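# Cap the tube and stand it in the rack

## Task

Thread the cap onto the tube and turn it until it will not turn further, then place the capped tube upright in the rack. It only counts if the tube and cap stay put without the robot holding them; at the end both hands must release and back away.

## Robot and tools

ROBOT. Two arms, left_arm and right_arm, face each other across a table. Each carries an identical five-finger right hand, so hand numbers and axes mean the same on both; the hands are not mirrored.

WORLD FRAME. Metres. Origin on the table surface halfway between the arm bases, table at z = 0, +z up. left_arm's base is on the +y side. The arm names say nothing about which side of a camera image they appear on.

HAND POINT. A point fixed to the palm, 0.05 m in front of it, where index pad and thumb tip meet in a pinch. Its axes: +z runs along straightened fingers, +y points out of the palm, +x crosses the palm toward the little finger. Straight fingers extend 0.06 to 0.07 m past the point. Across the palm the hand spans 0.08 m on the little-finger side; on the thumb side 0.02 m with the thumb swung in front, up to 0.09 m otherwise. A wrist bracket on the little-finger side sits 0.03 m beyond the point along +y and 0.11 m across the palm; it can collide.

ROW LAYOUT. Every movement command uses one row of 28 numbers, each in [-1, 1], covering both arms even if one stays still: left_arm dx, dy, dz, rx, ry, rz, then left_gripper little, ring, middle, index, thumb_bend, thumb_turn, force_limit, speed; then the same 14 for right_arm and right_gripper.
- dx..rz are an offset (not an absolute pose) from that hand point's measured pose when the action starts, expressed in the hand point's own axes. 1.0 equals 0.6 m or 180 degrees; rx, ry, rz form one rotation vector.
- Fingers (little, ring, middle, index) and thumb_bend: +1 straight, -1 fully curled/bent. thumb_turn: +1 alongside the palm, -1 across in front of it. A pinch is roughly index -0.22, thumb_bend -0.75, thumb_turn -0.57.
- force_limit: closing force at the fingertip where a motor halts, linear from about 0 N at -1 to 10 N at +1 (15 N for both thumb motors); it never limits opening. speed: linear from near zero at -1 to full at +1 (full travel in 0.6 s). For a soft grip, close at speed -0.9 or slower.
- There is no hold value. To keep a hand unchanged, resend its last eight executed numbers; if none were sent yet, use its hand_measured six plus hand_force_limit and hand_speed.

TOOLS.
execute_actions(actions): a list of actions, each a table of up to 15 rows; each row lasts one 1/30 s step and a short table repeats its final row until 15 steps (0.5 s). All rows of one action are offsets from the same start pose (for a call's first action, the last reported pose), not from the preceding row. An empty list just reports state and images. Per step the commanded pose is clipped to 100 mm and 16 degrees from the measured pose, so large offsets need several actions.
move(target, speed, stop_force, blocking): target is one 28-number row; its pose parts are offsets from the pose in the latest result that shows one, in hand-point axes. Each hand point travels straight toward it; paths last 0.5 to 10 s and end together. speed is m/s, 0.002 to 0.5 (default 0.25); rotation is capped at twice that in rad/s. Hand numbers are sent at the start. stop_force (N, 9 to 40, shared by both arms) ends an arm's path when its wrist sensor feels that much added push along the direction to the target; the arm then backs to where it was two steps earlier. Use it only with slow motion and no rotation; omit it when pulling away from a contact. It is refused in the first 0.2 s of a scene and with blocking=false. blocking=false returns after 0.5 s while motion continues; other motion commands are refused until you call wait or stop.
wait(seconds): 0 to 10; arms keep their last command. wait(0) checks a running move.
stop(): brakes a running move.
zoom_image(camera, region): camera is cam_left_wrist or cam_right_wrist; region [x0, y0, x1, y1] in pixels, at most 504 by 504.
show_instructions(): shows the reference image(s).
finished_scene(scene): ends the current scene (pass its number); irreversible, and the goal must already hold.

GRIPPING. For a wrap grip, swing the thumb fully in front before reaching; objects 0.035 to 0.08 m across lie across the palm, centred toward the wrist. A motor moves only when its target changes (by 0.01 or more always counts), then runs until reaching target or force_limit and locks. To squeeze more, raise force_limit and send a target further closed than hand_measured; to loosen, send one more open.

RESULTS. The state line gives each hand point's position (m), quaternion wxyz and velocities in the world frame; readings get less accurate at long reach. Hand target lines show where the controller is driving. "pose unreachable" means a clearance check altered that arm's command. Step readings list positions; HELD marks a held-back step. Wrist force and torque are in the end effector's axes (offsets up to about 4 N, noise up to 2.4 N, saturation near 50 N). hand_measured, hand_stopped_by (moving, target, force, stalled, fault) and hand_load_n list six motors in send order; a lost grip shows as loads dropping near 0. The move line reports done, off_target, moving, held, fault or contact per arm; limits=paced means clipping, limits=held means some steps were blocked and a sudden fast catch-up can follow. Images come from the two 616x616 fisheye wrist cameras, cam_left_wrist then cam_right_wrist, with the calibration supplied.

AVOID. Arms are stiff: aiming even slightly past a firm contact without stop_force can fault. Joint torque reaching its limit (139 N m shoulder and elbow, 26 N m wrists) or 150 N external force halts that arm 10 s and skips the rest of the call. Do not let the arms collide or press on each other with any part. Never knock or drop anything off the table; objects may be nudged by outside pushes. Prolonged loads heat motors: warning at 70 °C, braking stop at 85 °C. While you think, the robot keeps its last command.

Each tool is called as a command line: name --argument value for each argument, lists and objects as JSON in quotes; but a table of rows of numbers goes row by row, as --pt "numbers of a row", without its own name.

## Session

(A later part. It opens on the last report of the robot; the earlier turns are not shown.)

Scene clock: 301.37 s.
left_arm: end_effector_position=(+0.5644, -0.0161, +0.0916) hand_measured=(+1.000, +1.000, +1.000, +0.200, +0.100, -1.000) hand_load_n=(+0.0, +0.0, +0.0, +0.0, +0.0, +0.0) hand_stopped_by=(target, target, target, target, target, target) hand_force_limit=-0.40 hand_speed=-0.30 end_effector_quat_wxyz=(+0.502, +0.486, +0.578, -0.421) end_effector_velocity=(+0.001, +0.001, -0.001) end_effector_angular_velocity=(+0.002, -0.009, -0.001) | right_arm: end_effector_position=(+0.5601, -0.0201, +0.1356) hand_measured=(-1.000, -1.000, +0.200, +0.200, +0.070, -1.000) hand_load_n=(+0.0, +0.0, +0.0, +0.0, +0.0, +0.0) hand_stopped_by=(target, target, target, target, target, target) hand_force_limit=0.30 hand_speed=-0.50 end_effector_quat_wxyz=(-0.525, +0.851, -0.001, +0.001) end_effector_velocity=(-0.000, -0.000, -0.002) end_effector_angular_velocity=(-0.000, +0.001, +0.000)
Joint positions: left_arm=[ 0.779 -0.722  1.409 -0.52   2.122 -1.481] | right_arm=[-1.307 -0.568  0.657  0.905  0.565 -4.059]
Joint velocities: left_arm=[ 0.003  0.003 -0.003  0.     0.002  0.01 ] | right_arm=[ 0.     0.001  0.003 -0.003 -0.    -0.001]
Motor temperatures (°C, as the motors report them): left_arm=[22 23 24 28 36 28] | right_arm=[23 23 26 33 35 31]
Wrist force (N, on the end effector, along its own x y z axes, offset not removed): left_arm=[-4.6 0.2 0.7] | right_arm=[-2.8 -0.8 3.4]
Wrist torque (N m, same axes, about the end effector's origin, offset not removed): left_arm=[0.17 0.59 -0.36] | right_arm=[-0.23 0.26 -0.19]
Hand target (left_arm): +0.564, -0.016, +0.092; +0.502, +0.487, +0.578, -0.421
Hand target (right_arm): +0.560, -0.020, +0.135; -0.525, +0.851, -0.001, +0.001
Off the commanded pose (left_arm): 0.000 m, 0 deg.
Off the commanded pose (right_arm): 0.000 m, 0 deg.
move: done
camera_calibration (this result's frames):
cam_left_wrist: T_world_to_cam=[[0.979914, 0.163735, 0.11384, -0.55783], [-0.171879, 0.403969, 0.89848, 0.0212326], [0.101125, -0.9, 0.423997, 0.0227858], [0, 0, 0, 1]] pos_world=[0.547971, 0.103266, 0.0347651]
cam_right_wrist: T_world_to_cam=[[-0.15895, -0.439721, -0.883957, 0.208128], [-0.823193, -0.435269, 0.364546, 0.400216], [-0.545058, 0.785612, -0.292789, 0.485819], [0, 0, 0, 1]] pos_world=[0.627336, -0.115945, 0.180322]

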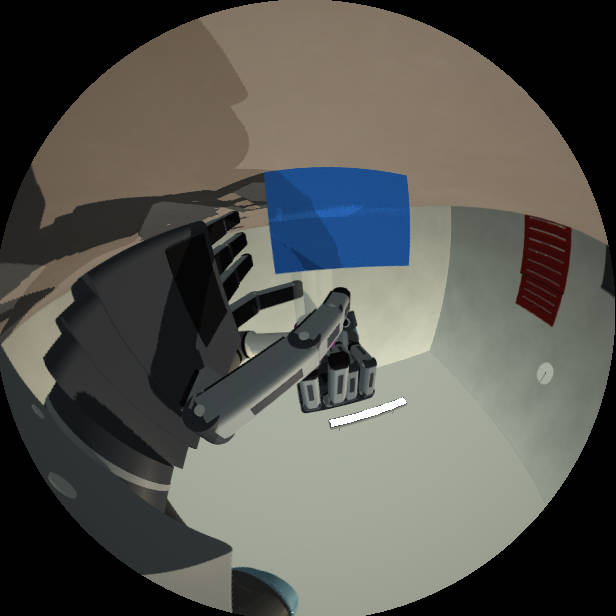

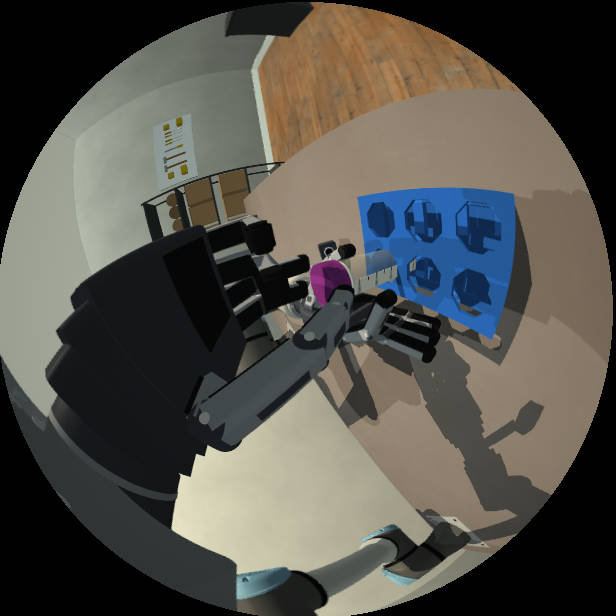

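move --target '[0,0,0,0,0,0,1,1,1,0.1,0,-1,0.4,-0.3,0,0.006,0.003,0,0,0,-1,-1,0.2,0.2,0.07,-1,0.3,-0.5]'

move --target '[0,0,0,0,0,0,1,1,1,-0.35,-0.55,-1,0.3,-0.9,0,0,0,0,0,0,-1,-1,-0.3,-0.3,-0.4,-1,0.3,-0.85]'

move --target '[0,0,0,0,0,0,1,1,1,-0.35,-0.55,-1,0.3,-0.9,0.0026,-0.0038,0.0099,0,0.1985,0.0998,-1,-1,-0.3,-0.3,-0.4,-1,0.3,-0.85]'

move --target '[0,0,0,0,0,0,1,1,1,-0.35,-0.55,-1,0.3,-0.9,0.0026,-0.0042,0.0097,0,0.1985,0.0998,-1,-1,-0.3,-0.3,-0.4,-1,0.3,-0.85]'

zoom_image --camera "cam_right_wrist" --region '[290,210,430,350]'

Scene clock: 315.50 s.
left_arm: end_effector_position=(+0.5644, -0.0161, +0.0916) hand_measured=(+1.000, +1.000, +1.000, +0.100, +0.000, -1.000) hand_load_n=(+0.0, +0.0, +0.0, +0.0, +0.0, +0.0) hand_stopped_by=(target, target, target, target, target, target) hand_force_limit=0.40 hand_speed=-0.30 end_effector_quat_wxyz=(+0.502, +0.486, +0.578, -0.421) end_effector_velocity=(+0.000, -0.000, +0.001) end_effector_angular_velocity=(-0.001, -0.000, +0.001) | right_arm: end_effector_position=(+0.5601, -0.0201, +0.1317) hand_measured=(-1.000, -1.000, +0.200, +0.200, +0.070, -1.000) hand_load_n=(+0.0, +0.0, +0.0, +0.0, +0.0, +0.0) hand_stopped_by=(target, target, target, target, target, target) hand_force_limit=0.30 hand_speed=-0.50 end_effector_quat_wxyz=(-0.525, +0.851, -0.001, +0.001) end_effector_velocity=(-0.000, -0.000, -0.001) end_effector_angular_velocity=(-0.001, +0.000, +0.000)
Joint positions: left_arm=[ 0.779 -0.722  1.409 -0.52   2.122 -1.481] | right_arm=[-1.307 -0.567  0.665  0.897  0.565 -4.059]
Joint velocities: left_arm=[ 0.    -0.001 -0.     0.    -0.    -0.   ] | right_arm=[ 0.     0.     0.003 -0.001  0.001 -0.002]
Motor temperatures (°C, as the motors report them): left_arm=[22 24 24 28 36 28] | right_arm=[23 24 26 33 35 31]
Wrist force (N, on the end effector, along its own x y z axes, offset not removed): left_arm=[0.9 -1.3 3.1] | right_arm=[-1.4 2.0 2.9]
Wrist torque (N m, same axes, about the end effector's origin, offset not removed): left_arm=[-0.07 -0.39 -0.12] | right_arm=[0.40 0.13 0.21]
Hand target (left_arm): +0.564, -0.016, +0.092; +0.502, +0.486, +0.578, -0.421
Hand target (right_arm): +0.560, -0.020, +0.132; -0.525, +0.851, -0.001, +0.001
Off the commanded pose (left_arm): 0.000 m, 0 deg.
Off the commanded pose (right_arm): 0.000 m, 0 deg.
move: done
camera_calibration (this result's frames):
cam_left_wrist: T_world_to_cam=[[0.979907, 0.163745, 0.113884, -0.557914], [-0.171928, 0.404003, 0.898455, 0.0213004], [0.101108, -0.899983, 0.424038, 0.0228044], [0, 0, 0, 1]] pos_world=[0.54806, 0.103274, 0.0347301]
cam_right_wrist: T_world_to_cam=[[-0.159031, -0.439724, -0.883941, 0.204686], [-0.823175, -0.435246, 0.364615, 0.401626], [-0.545062, 0.785623, -0.292752, 0.484671], [0, 0, 0, 1]] pos_world=[0.627336, -0.115957, 0.176379]

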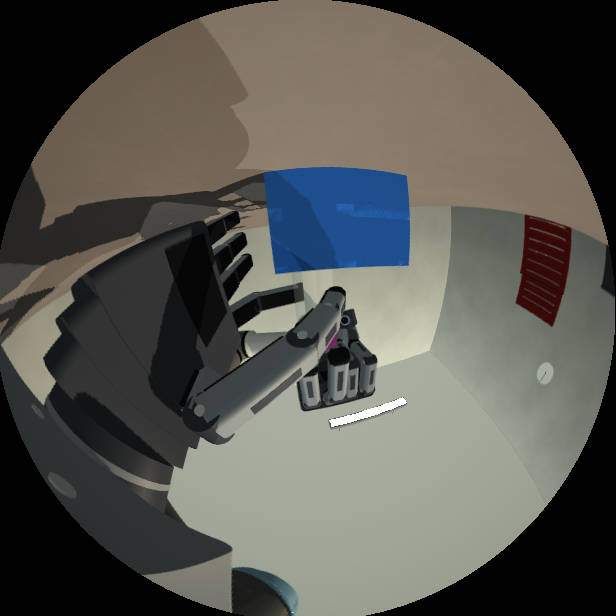

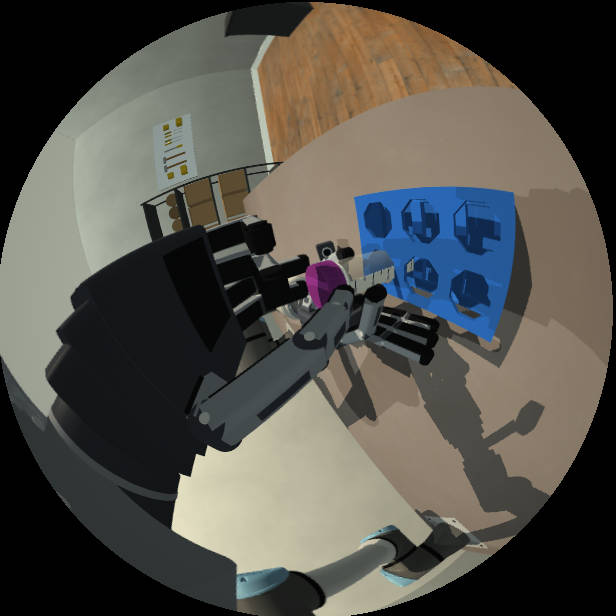

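Scene clock: 317.37 s.
left_arm: end_effector_position=(+0.5644, -0.0161, +0.0916) hand_measured=(+1.000, +1.000, +1.000, +0.010, -0.148, -1.000) hand_load_n=(+0.0, +0.0, +0.0, +12.0, +9.0, -1.0) hand_stopped_by=(target, target, target, force, force, target) hand_force_limit=0.30 hand_speed=-0.90 end_effector_quat_wxyz=(+0.502, +0.486, +0.578, -0.421) end_effector_velocity=(+0.002, +0.001, +0.000) end_effector_angular_velocity=(-0.000, -0.001, +0.003) | right_arm: end_effector_position=(+0.5601, -0.0201, +0.1317) hand_measured=(-1.000, -1.000, +0.062, +0.020, -0.058, -1.000) hand_load_n=(+0.0, +0.0, +7.0, +6.5, +10.0, -1.0) hand_stopped_by=(target, target, force, force, force, target) hand_force_limit=0.30 hand_speed=-0.85 end_effector_quat_wxyz=(-0.525, +0.851, -0.001, +0.001) end_effector_velocity=(-0.000, +0.000, +0.000) end_effector_angular_velocity=(+0.001, +0.002, +0.001)
Joint positions: left_arm=[ 0.779 -0.722  1.409 -0.52   2.122 -1.481] | right_arm=[-1.307 -0.567  0.665  0.897  0.565 -4.059]
Joint velocities: left_arm=[ 0.002 -0.    -0.    -0.001 -0.002  0.   ] | right_arm=[ 0.    -0.     0.     0.001 -0.001  0.   ]
Motor temperatures (°C, as the motors report them): left_arm=[22 24 24 28 36 28] | right_arm=[23 24 26 33 35 31]
Wrist force (N, on the end effector, along its own x y z axes, offset not removed): left_arm=[-3.3 -0.7 1.6] | right_arm=[-1.0 -1.6 1.5]
Wrist torque (N m, same axes, about the end effector's origin, offset not removed): left_arm=[0.18 0.32 -0.31] | right_arm=[0.15 0.11 -0.06]
Hand target (left_arm): +0.564, -0.016, +0.092; +0.502, +0.486, +0.578, -0.421
Hand target (right_arm): +0.560, -0.020, +0.132; -0.525, +0.851, -0.001, +0.001
Off the commanded pose (left_arm): 0.000 m, 0 deg.
Off the commanded pose (right_arm): 0.000 m, 0 deg.
move: done
camera_calibration (this result's frames):
cam_left_wrist: T_world_to_cam=[[0.979913, 0.163711, 0.113886, -0.557897], [-0.171919, 0.404033, 0.898444, 0.0212798], [0.101071, -0.899976, 0.424062, 0.0227937], [0, 0, 0, 1]] pos_world=[0.548045, 0.10325, 0.0347522]
cam_right_wrist: T_world_to_cam=[[-0.159033, -0.439755, -0.883925, 0.204673], [-0.82319, -0.435209, 0.364624, 0.401643], [-0.545038, 0.785626, -0.292789, 0.484668], [0, 0, 0, 1]] pos_world=[0.627341, -0.115963, 0.176373]

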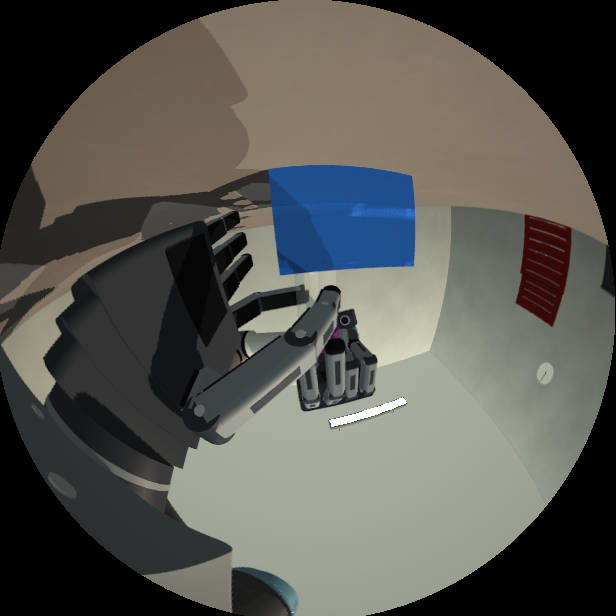

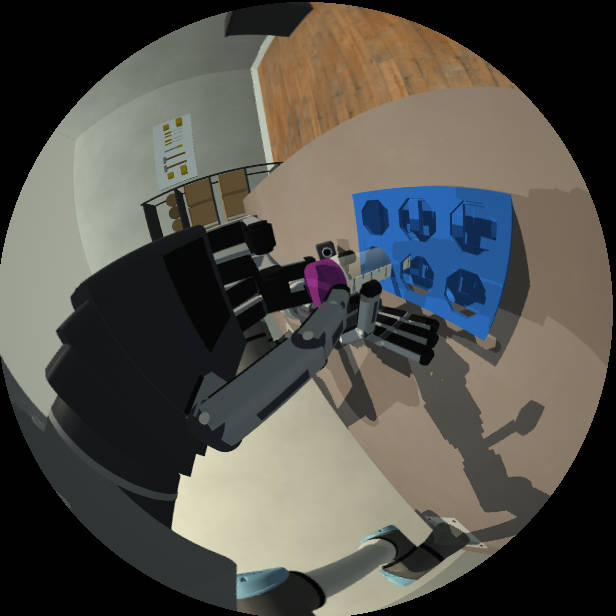

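Scene clock: 319.27 s.
left_arm: end_effector_position=(+0.5644, -0.0161, +0.0916) hand_measured=(+1.000, +1.000, +1.000, +0.010, -0.148, -1.000) hand_load_n=(+0.0, +0.0, +0.0, +17.5, +5.5, +0.0) hand_stopped_by=(target, target, target, force, force, target) hand_force_limit=0.30 hand_speed=-0.90 end_effector_quat_wxyz=(+0.502, +0.486, +0.578, -0.421) end_effector_velocity=(-0.001, -0.001, +0.000) end_effector_angular_velocity=(-0.000, -0.001, -0.001) | right_arm: end_effector_position=(+0.5614, -0.0139, +0.1308) hand_measured=(-1.000, -1.000, +0.062, +0.020, -0.060, -1.000) hand_load_n=(+0.0, +0.0, +11.5, +8.5, +5.0, -1.5) hand_stopped_by=(target, target, force, force, force, target) hand_force_limit=0.30 hand_speed=-0.85 end_effector_quat_wxyz=(+0.493, -0.800, +0.291, -0.180) end_effector_velocity=(-0.000, +0.000, -0.001) end_effector_angular_velocity=(-0.001, -0.001, -0.007)
Joint positions: left_arm=[ 0.779 -0.722  1.409 -0.52   2.122 -1.481] | right_arm=[-1.177 -0.945  1.263  0.184  1.206 -3.337]
Joint velocities: left_arm=[-0.001 -0.    -0.    -0.    -0.     0.   ] | right_arm=[ 0.003 -0.001  0.003 -0.003  0.01   0.004]
Motor temperatures (°C, as the motors report them): left_arm=[22 24 24 28 36 28] | right_arm=[23 24 26 33 35 31]
Wrist force (N, on the end effector, along its own x y z axes, offset not removed): left_arm=[3.6 -1.5 11.4] | right_arm=[-8.1 -13.4 8.1]
Wrist torque (N m, same axes, about the end effector's origin, offset not removed): left_arm=[0.73 -0.32 0.09] | right_arm=[0.55 0.28 -0.32]
Hand target (left_arm): +0.564, -0.016, +0.092; +0.502, +0.486, +0.578, -0.421
Hand target (right_arm): +0.561, -0.014, +0.131; -0.493, +0.800, -0.291, +0.181
Off the commanded pose (left_arm): 0.000 m, 0 deg.
Off the commanded pose (right_arm): 0.000 m, 0 deg.
move: done
camera_calibration (this result's frames):
cam_left_wrist: T_world_to_cam=[[0.979917, 0.163687, 0.113882, -0.557895], [-0.171906, 0.40404, 0.898443, 0.0212717], [0.101051, -0.899977, 0.424064, 0.0228049], [0, 0, 0, 1]] pos_world=[0.548043, 0.103249, 0.0347523]
cam_right_wrist: T_world_to_cam=[[-0.404283, -0.235638, -0.883759, 0.347341], [-0.91058, 0.194572, 0.364673, 0.463595], [0.0860241, 0.952164, -0.293229, 0.128322], [0, 0, 0, 1]] pos_world=[0.551525, -0.130539, 0.175533]

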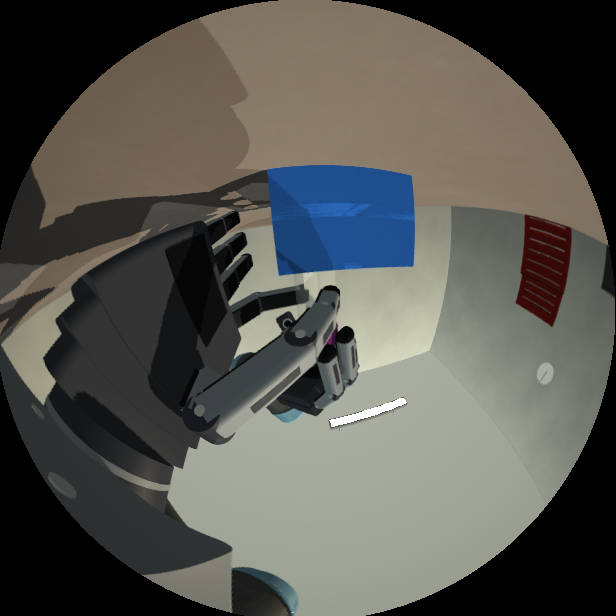

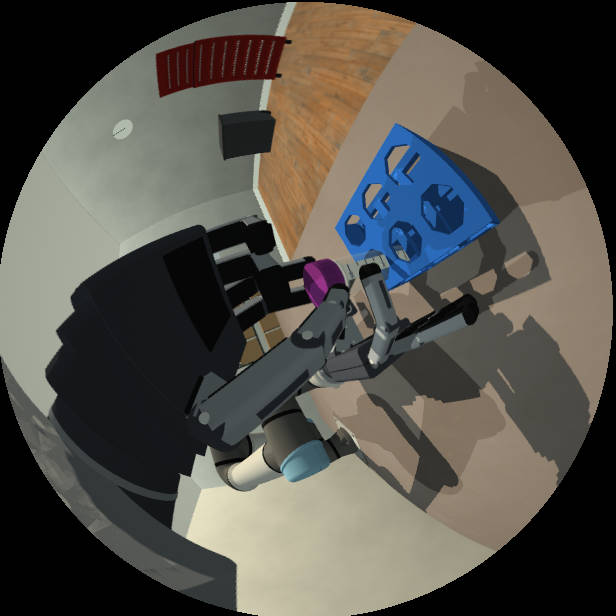

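Scene clock: 321.17 s.
left_arm: end_effector_position=(+0.5644, -0.0161, +0.0917) hand_measured=(+1.000, +1.000, +1.000, +0.012, -0.150, -1.000) hand_load_n=(+0.0, +0.0, +0.0, +21.5, +3.0, +0.0) hand_stopped_by=(target, target, target, force, force, target) hand_force_limit=0.30 hand_speed=-0.90 end_effector_quat_wxyz=(+0.502, +0.486, +0.578, -0.421) end_effector_velocity=(-0.000, -0.000, -0.000) end_effector_angular_velocity=(+0.001, +0.001, +0.000) | right_arm: end_effector_position=(+0.5668, -0.0101, +0.1303) hand_measured=(-1.000, -1.000, +0.064, +0.020, -0.060, -1.000) hand_load_n=(+0.0, +0.0, +11.5, +9.0, +6.5, +1.5) hand_stopped_by=(target, target, force, force, force, target) hand_force_limit=0.30 hand_speed=-0.85 end_effector_quat_wxyz=(+0.402, -0.652, +0.547, -0.338) end_effector_velocity=(+0.001, +0.000, +0.001) end_effector_angular_velocity=(-0.001, +0.001, -0.010)
Joint positions: left_arm=[ 0.779 -0.722  1.409 -0.52   2.122 -1.481] | right_arm=[-0.945 -0.882  1.161  0.246  2.029 -2.893]
Joint velocities: left_arm=[-0.001  0.    -0.001  0.002 -0.001 -0.   ] | right_arm=[ 0.003  0.006 -0.011  0.011  0.011  0.007]
Motor temperatures (°C, as the motors report them): left_arm=[22 24 24 28 36 28] | right_arm=[23 24 26 33 35 31]
Wrist force (N, on the end effector, along its own x y z axes, offset not removed): left_arm=[1.2 -11.3 16.5] | right_arm=[-13.6 -15.1 6.2]
Wrist torque (N m, same axes, about the end effector's origin, offset not removed): left_arm=[0.37 -0.12 0.02] | right_arm=[-0.12 -0.15 -0.17]
Hand target (left_arm): +0.564, -0.016, +0.092; +0.502, +0.486, +0.578, -0.421
Hand target (right_arm): +0.567, -0.010, +0.130; -0.401, +0.652, -0.547, +0.338
Off the commanded pose (left_arm): 0.000 m, 0 deg.
Off the commanded pose (right_arm): 0.000 m, 0 deg.
move: done
camera_calibration (this result's frames):
cam_left_wrist: T_world_to_cam=[[0.979925, 0.16363, 0.113898, -0.557873], [-0.171899, 0.404077, 0.898428, 0.0212689], [0.100986, -0.899971, 0.424092, 0.0228131], [0, 0, 0, 1]] pos_world=[0.548026, 0.103221, 0.0347569]
cam_right_wrist: T_world_to_cam=[[-0.46102, 0.0788872, -0.883876, 0.385335], [-0.573299, 0.733795, 0.364519, 0.282187], [0.67734, 0.674775, -0.293068, -0.213885], [0, 0, 0, 1]] pos_world=[0.484298, -0.0931408, 0.175043]

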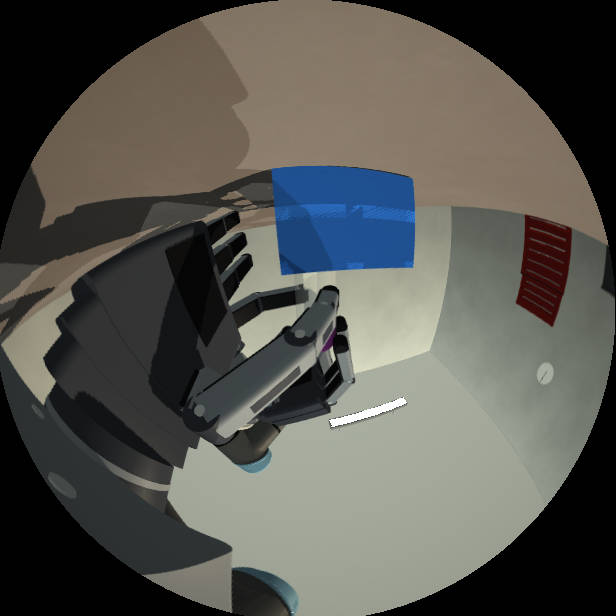

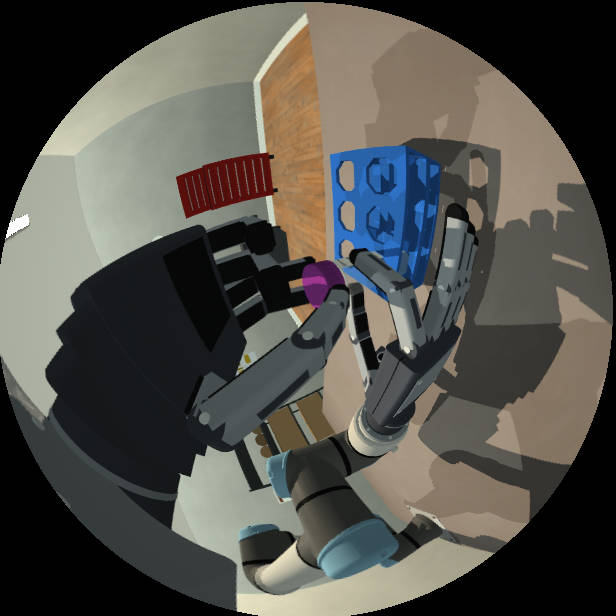

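Region (290, 210, 430, 350) of cam_right_wrist's 616x616 image, scaled by 3.600, with more detail than that image has.

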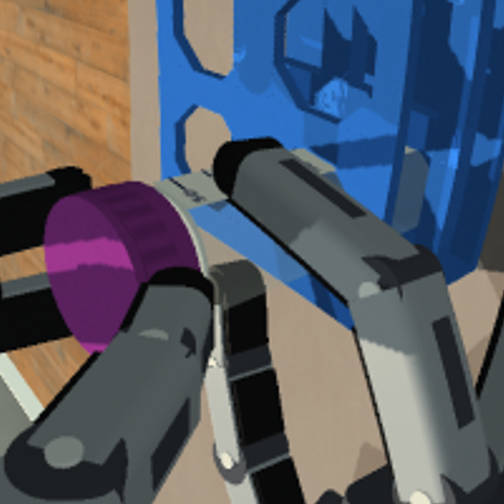

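move --target '[0,0,0,0,0,0,1,1,1,-0.35,-0.55,-1,0.3,-0.9,0.0145,0.0047,-0.013,0,-0.397,-0.1996,-1,-1,0.2,0.18,0.1,-1,0.3,1]' --speed 0.4

move --target '[0,0,0,0,0,0,1,1,1,-0.35,-0.55,-1,0.3,-0.9,0,0,0,0,0,0,-1,-1,-0.3,-0.3,-0.4,-1,0.3,-0.85]'

move --target '[0,0,0,0,0,0,1,1,1,-0.35,-0.55,-1,0.3,-0.9,0.004,-0.0064,0.0128,0,0.1985,0.0998,-1,-1,-0.3,-0.3,-0.4,-1,0.3,-0.85]' --speed 0.33

move --target '[0,0,0,0,0,0,1,1,1,-0.35,-0.55,-1,0.3,-0.9,0.004,-0.0062,0.0129,0,0.1985,0.0998,-1,-1,-0.3,-0.3,-0.4,-1,0.3,-0.85]' --speed 0.33

zoom_image --camera "cam_right_wrist" --region '[290,210,430,350]'

Scene clock: 337.10 s.
left_arm: end_effector_position=(+0.5644, -0.0161, +0.0917) hand_measured=(+1.000, +1.000, +1.000, +0.012, -0.148, -1.000) hand_load_n=(+0.0, +0.0, +0.0, +11.0, +9.5, -2.0) hand_stopped_by=(target, target, target, force, force, target) hand_force_limit=0.30 hand_speed=-0.90 end_effector_quat_wxyz=(+0.502, +0.486, +0.578, -0.421) end_effector_velocity=(+0.001, +0.001, -0.000) end_effector_angular_velocity=(-0.000, -0.000, +0.001) | right_arm: end_effector_position=(+0.5603, -0.0200, +0.1317) hand_measured=(-1.000, -1.000, +0.200, +0.180, +0.100, -1.000) hand_load_n=(+0.0, +0.0, +0.0, +0.0, +0.0, +0.0) hand_stopped_by=(target, target, target, target, target, target) hand_force_limit=0.30 hand_speed=1.00 end_effector_quat_wxyz=(-0.525, +0.851, -0.000, +0.001) end_effector_velocity=(-0.001, +0.000, -0.000) end_effector_angular_velocity=(-0.009, +0.007, +0.012)
Joint positions: left_arm=[ 0.779 -0.722  1.409 -0.52   2.122 -1.481] | right_arm=[-1.308 -0.566  0.665  0.896  0.564 -4.059]
Joint velocities: left_arm=[ 0.001 -0.     0.001 -0.001  0.     0.   ] | right_arm=[ 0.002  0.021 -0.036  0.045 -0.001 -0.023]
Motor temperatures (°C, as the motors report them): left_arm=[22 24 24 28 36 28] | right_arm=[23 24 26 33 35 31]
Wrist force (N, on the end effector, along its own x y z axes, offset not removed): left_arm=[-2.8 1.4 -0.8] | right_arm=[0.3 -2.2 0.7]
Wrist torque (N m, same axes, about the end effector's origin, offset not removed): left_arm=[0.42 0.20 -0.05] | right_arm=[-0.34 -0.03 0.09]
Hand target (left_arm): +0.564, -0.016, +0.092; +0.502, +0.486, +0.578, -0.421
Hand target (right_arm): +0.560, -0.020, +0.132; -0.525, +0.851, +0.000, +0.001
Off the commanded pose (left_arm): 0.000 m, 0 deg.
Off the commanded pose (right_arm): 0.000 m, 0 deg.
move: done
camera_calibration (this result's frames):
cam_left_wrist: T_world_to_cam=[[0.979926, 0.163627, 0.113892, -0.557871], [-0.171892, 0.40407, 0.898432, 0.0212662], [0.100987, -0.899974, 0.424085, 0.0228142], [0, 0, 0, 1]] pos_world=[0.548024, 0.103222, 0.0347558]
cam_right_wrist: T_world_to_cam=[[-0.158262, -0.438941, -0.884468, 0.204416], [-0.823273, -0.435883, 0.363631, 0.40199], [-0.545138, 0.785708, -0.292385, 0.484745], [0, 0, 0, 1]] pos_world=[0.627551, -0.11592, 0.176356]

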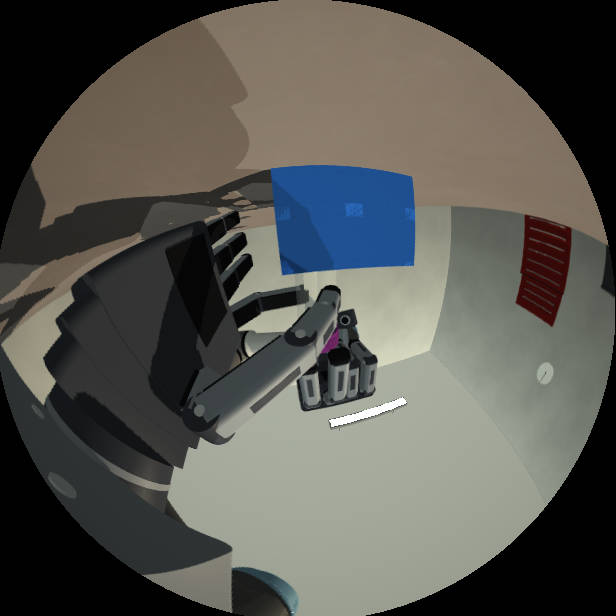

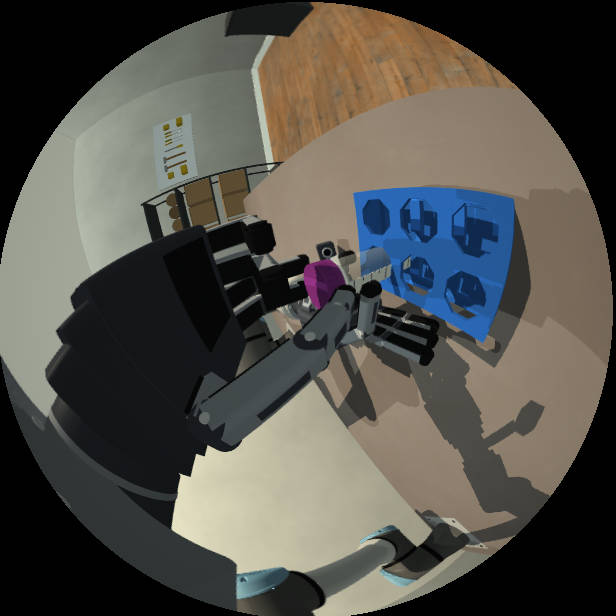

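Scene clock: 338.27 s.
left_arm: end_effector_position=(+0.5644, -0.0161, +0.0917) hand_measured=(+1.000, +1.000, +1.000, +0.012, -0.148, -1.000) hand_load_n=(+0.0, +0.0, +0.0, +13.5, +8.0, -1.5) hand_stopped_by=(target, target, target, force, force, target) hand_force_limit=0.30 hand_speed=-0.90 end_effector_quat_wxyz=(+0.502, +0.486, +0.578, -0.421) end_effector_velocity=(+0.001, +0.002, -0.001) end_effector_angular_velocity=(+0.001, +0.000, +0.002) | right_arm: end_effector_position=(+0.5603, -0.0200, +0.1317) hand_measured=(-1.000, -1.000, +0.054, +0.000, -0.020, -1.000) hand_load_n=(+0.0, +0.0, +5.0, +8.0, +9.0, -1.0) hand_stopped_by=(target, target, force, force, force, target) hand_force_limit=0.30 hand_speed=-0.85 end_effector_quat_wxyz=(-0.525, +0.851, -0.000, +0.001) end_effector_velocity=(+0.000, +0.000, -0.000) end_effector_angular_velocity=(-0.000, -0.000, -0.001)
Joint positions: left_arm=[ 0.779 -0.722  1.409 -0.52   2.122 -1.481] | right_arm=[-1.308 -0.566  0.665  0.896  0.564 -4.059]
Joint velocities: left_arm=[ 0.003 -0.     0.001 -0.     0.001  0.   ] | right_arm=[ 0.     0.    -0.    -0.001  0.001  0.001]
Motor temperatures (°C, as the motors report them): left_arm=[22 24 24 28 36 28] | right_arm=[23 24 26 33 35 31]
Wrist force (N, on the end effector, along its own x y z axes, offset not removed): left_arm=[-1.2 1.4 1.0] | right_arm=[-3.5 -2.6 6.1]
Wrist torque (N m, same axes, about the end effector's origin, offset not removed): left_arm=[0.59 0.38 -0.23] | right_arm=[-0.07 0.36 -0.22]
Hand target (left_arm): +0.564, -0.016, +0.092; +0.502, +0.486, +0.578, -0.421
Hand target (right_arm): +0.560, -0.020, +0.132; -0.525, +0.851, -0.000, +0.001
Off the commanded pose (left_arm): 0.000 m, 0 deg.
Off the commanded pose (right_arm): 0.000 m, 0 deg.
move: done
camera_calibration (this result's frames):
cam_left_wrist: T_world_to_cam=[[0.979936, 0.163569, 0.11389, -0.557848], [-0.171866, 0.404085, 0.898431, 0.0212565], [0.100934, -0.899978, 0.424089, 0.0228246], [0, 0, 0, 1]] pos_world=[0.548005, 0.103199, 0.0347559]
cam_right_wrist: T_world_to_cam=[[-0.158221, -0.438928, -0.884482, 0.20441], [-0.823252, -0.435944, 0.363606, 0.40197], [-0.545181, 0.785681, -0.292373, 0.48473], [0, 0, 0, 1]] pos_world=[0.627531, -0.115886, 0.17636]

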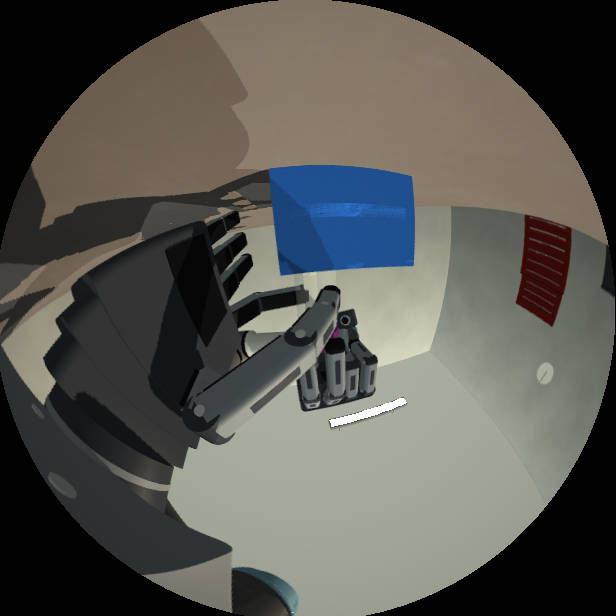

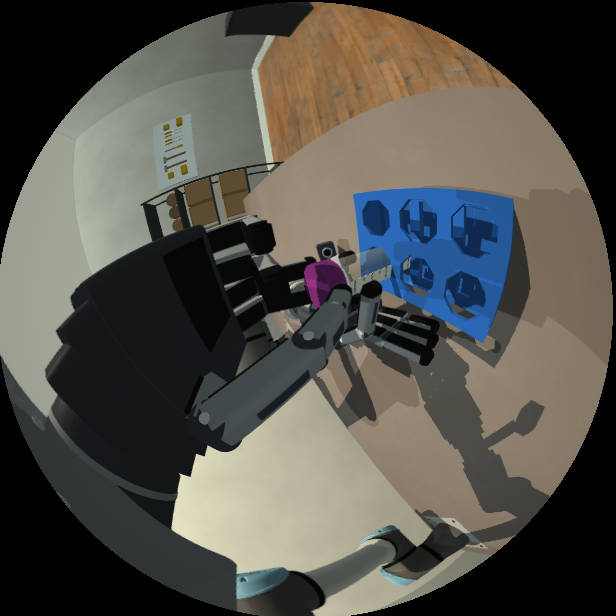

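Scene clock: 339.87 s.
left_arm: end_effector_position=(+0.5644, -0.0161, +0.0917) hand_measured=(+1.000, +1.000, +1.000, +0.012, -0.148, -1.000) hand_load_n=(+0.0, +0.0, +0.0, +12.5, +8.5, -2.0) hand_stopped_by=(target, target, target, force, force, target) hand_force_limit=0.30 hand_speed=-0.90 end_effector_quat_wxyz=(+0.502, +0.486, +0.578, -0.421) end_effector_velocity=(-0.000, -0.000, +0.000) end_effector_angular_velocity=(-0.000, -0.000, -0.000) | right_arm: end_effector_position=(+0.5625, -0.0115, +0.1315) hand_measured=(-1.000, -1.000, +0.054, +0.000, -0.018, -1.000) hand_load_n=(+0.0, +0.0, +5.0, +8.0, +9.0, -1.5) hand_stopped_by=(target, target, force, force, force, target) hand_force_limit=0.30 hand_speed=-0.85 end_effector_quat_wxyz=(+0.493, -0.800, +0.291, -0.180) end_effector_velocity=(+0.000, +0.000, -0.000) end_effector_angular_velocity=(-0.000, -0.002, -0.012)
Joint positions: left_arm=[ 0.779 -0.722  1.409 -0.52   2.122 -1.481] | right_arm=[-1.174 -0.941  1.254  0.187  1.207 -3.335]
Joint velocities: left_arm=[-0. -0. -0. -0.  0. -0.] | right_arm=[ 0.004 -0.002  0.004 -0.006  0.014  0.007]
Motor temperatures (°C, as the motors report them): left_arm=[22 24 24 28 36 28] | right_arm=[23 24 26 33 35 31]
Wrist force (N, on the end effector, along its own x y z axes, offset not removed): left_arm=[0.6 1.3 3.9] | right_arm=[-4.6 -2.0 1.5]
Wrist torque (N m, same axes, about the end effector's origin, offset not removed): left_arm=[0.41 0.00 -0.13] | right_arm=[0.39 0.65 -0.16]
Hand target (left_arm): +0.564, -0.016, +0.092; +0.502, +0.486, +0.578, -0.421
Hand target (right_arm): +0.562, -0.012, +0.131; -0.493, +0.800, -0.291, +0.181
Off the commanded pose (left_arm): 0.000 m, 0 deg.
Off the commanded pose (right_arm): 0.000 m, 0 deg.
move: done
camera_calibration (this result's frames):
cam_left_wrist: T_world_to_cam=[[0.979936, 0.163569, 0.11389, -0.557848], [-0.171866, 0.404085, 0.898431, 0.0212566], [0.100935, -0.899978, 0.424089, 0.0228244], [0, 0, 0, 1]] pos_world=[0.548005, 0.103199, 0.0347561]
cam_right_wrist: T_world_to_cam=[[-0.403594, -0.235034, -0.884234, 0.348583], [-0.91093, 0.193589, 0.364322, 0.464072], [0.0855503, 0.952514, -0.292231, 0.126354], [0, 0, 0, 1]] pos_world=[0.552614, -0.128265, 0.176082]

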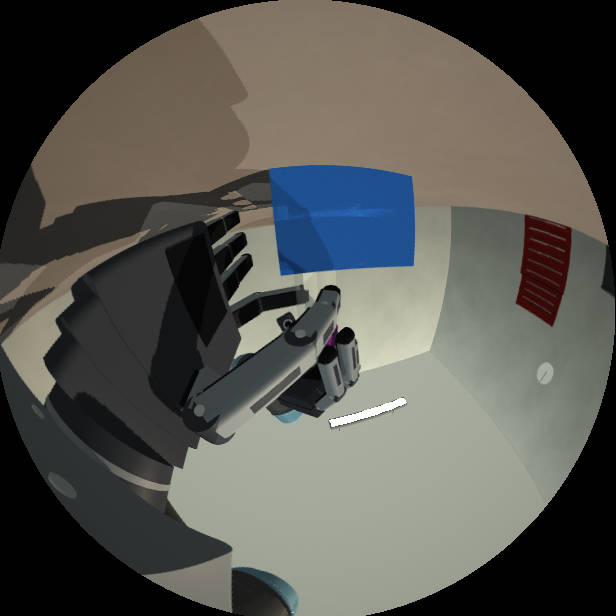

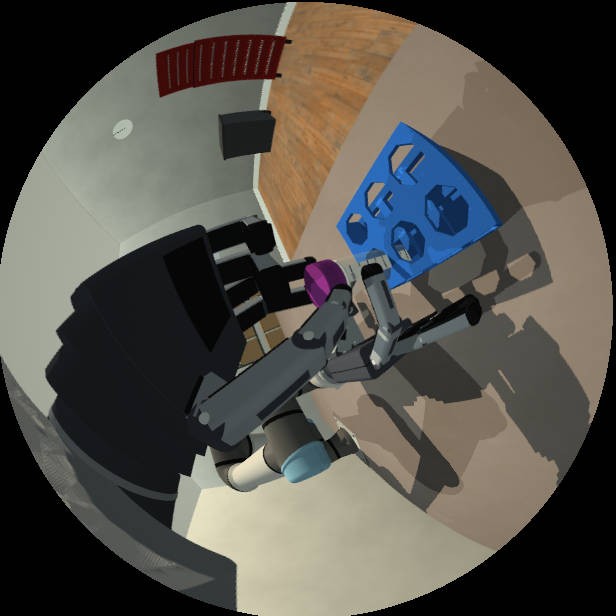

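Scene clock: 341.47 s.
left_arm: end_effector_position=(+0.5644, -0.0161, +0.0917) hand_measured=(+1.000, +1.000, +1.000, +0.012, -0.148, -1.000) hand_load_n=(+0.0, +0.0, +0.0, +11.0, +9.0, -2.5) hand_stopped_by=(target, target, target, force, force, target) hand_force_limit=0.30 hand_speed=-0.90 end_effector_quat_wxyz=(+0.502, +0.486, +0.578, -0.421) end_effector_velocity=(+0.000, -0.000, +0.000) end_effector_angular_velocity=(-0.000, -0.001, +0.000) | right_arm: end_effector_position=(+0.5699, -0.0065, +0.1312) hand_measured=(-1.000, -1.000, +0.054, +0.000, -0.018, -1.000) hand_load_n=(+0.0, +0.0, +4.5, +7.5, +9.5, -1.5) hand_stopped_by=(target, target, force, force, force, target) hand_force_limit=0.30 hand_speed=-0.85 end_effector_quat_wxyz=(+0.402, -0.652, +0.547, -0.338) end_effector_velocity=(+0.000, +0.000, +0.000) end_effector_angular_velocity=(-0.002, +0.003, -0.011)
Joint positions: left_arm=[ 0.779 -0.722  1.409 -0.52   2.122 -1.481] | right_arm=[-0.944 -0.872  1.141  0.254  2.029 -2.893]
Joint velocities: left_arm=[-0.     0.    -0.    -0.    -0.001  0.   ] | right_arm=[ 0.003  0.007 -0.014  0.014  0.012  0.008]
Motor temperatures (°C, as the motors report them): left_arm=[22 24 24 28 36 28] | right_arm=[23 24 26 33 35 31]
Wrist force (N, on the end effector, along its own x y z axes, offset not removed): left_arm=[2.2 2.7 2.1] | right_arm=[0.7 -3.5 -0.9]
Wrist torque (N m, same axes, about the end effector's origin, offset not removed): left_arm=[0.39 -0.29 0.00] | right_arm=[-0.17 -0.19 0.03]
Hand target (left_arm): +0.564, -0.016, +0.092; +0.502, +0.486, +0.578, -0.421
Hand target (right_arm): +0.570, -0.007, +0.131; -0.402, +0.652, -0.547, +0.338
Off the commanded pose (left_arm): 0.000 m, 0 deg.
Off the commanded pose (right_arm): 0.000 m, 0 deg.
move: done
camera_calibration (this result's frames):
cam_left_wrist: T_world_to_cam=[[0.979936, 0.163569, 0.11389, -0.557848], [-0.171866, 0.404085, 0.898431, 0.0212566], [0.100935, -0.899978, 0.424089, 0.0228245], [0, 0, 0, 1]] pos_world=[0.548005, 0.103199, 0.034756]
cam_right_wrist: T_world_to_cam=[[-0.460417, 0.0794326, -0.884142, 0.386998], [-0.574267, 0.732852, 0.36489, 0.281558], [0.676929, 0.675735, -0.291802, -0.218027], [0, 0, 0, 1]] pos_world=[0.487459, -0.0897521, 0.175803]

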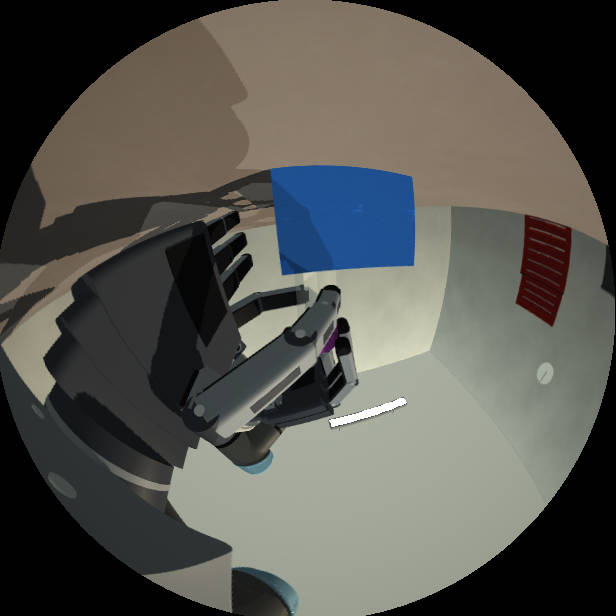

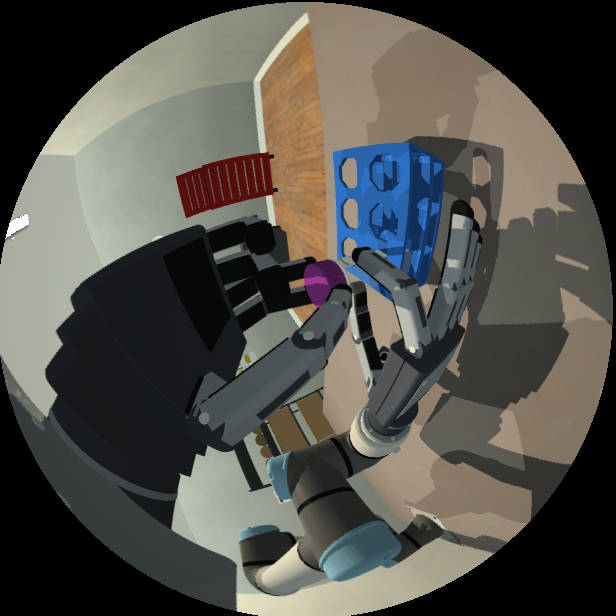

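Region (290, 210, 430, 350) of cam_right_wrist's 616x616 image, scaled by 3.600, with more detail than that image has.

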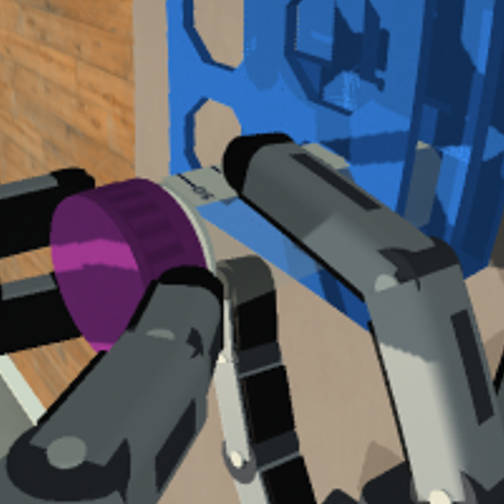

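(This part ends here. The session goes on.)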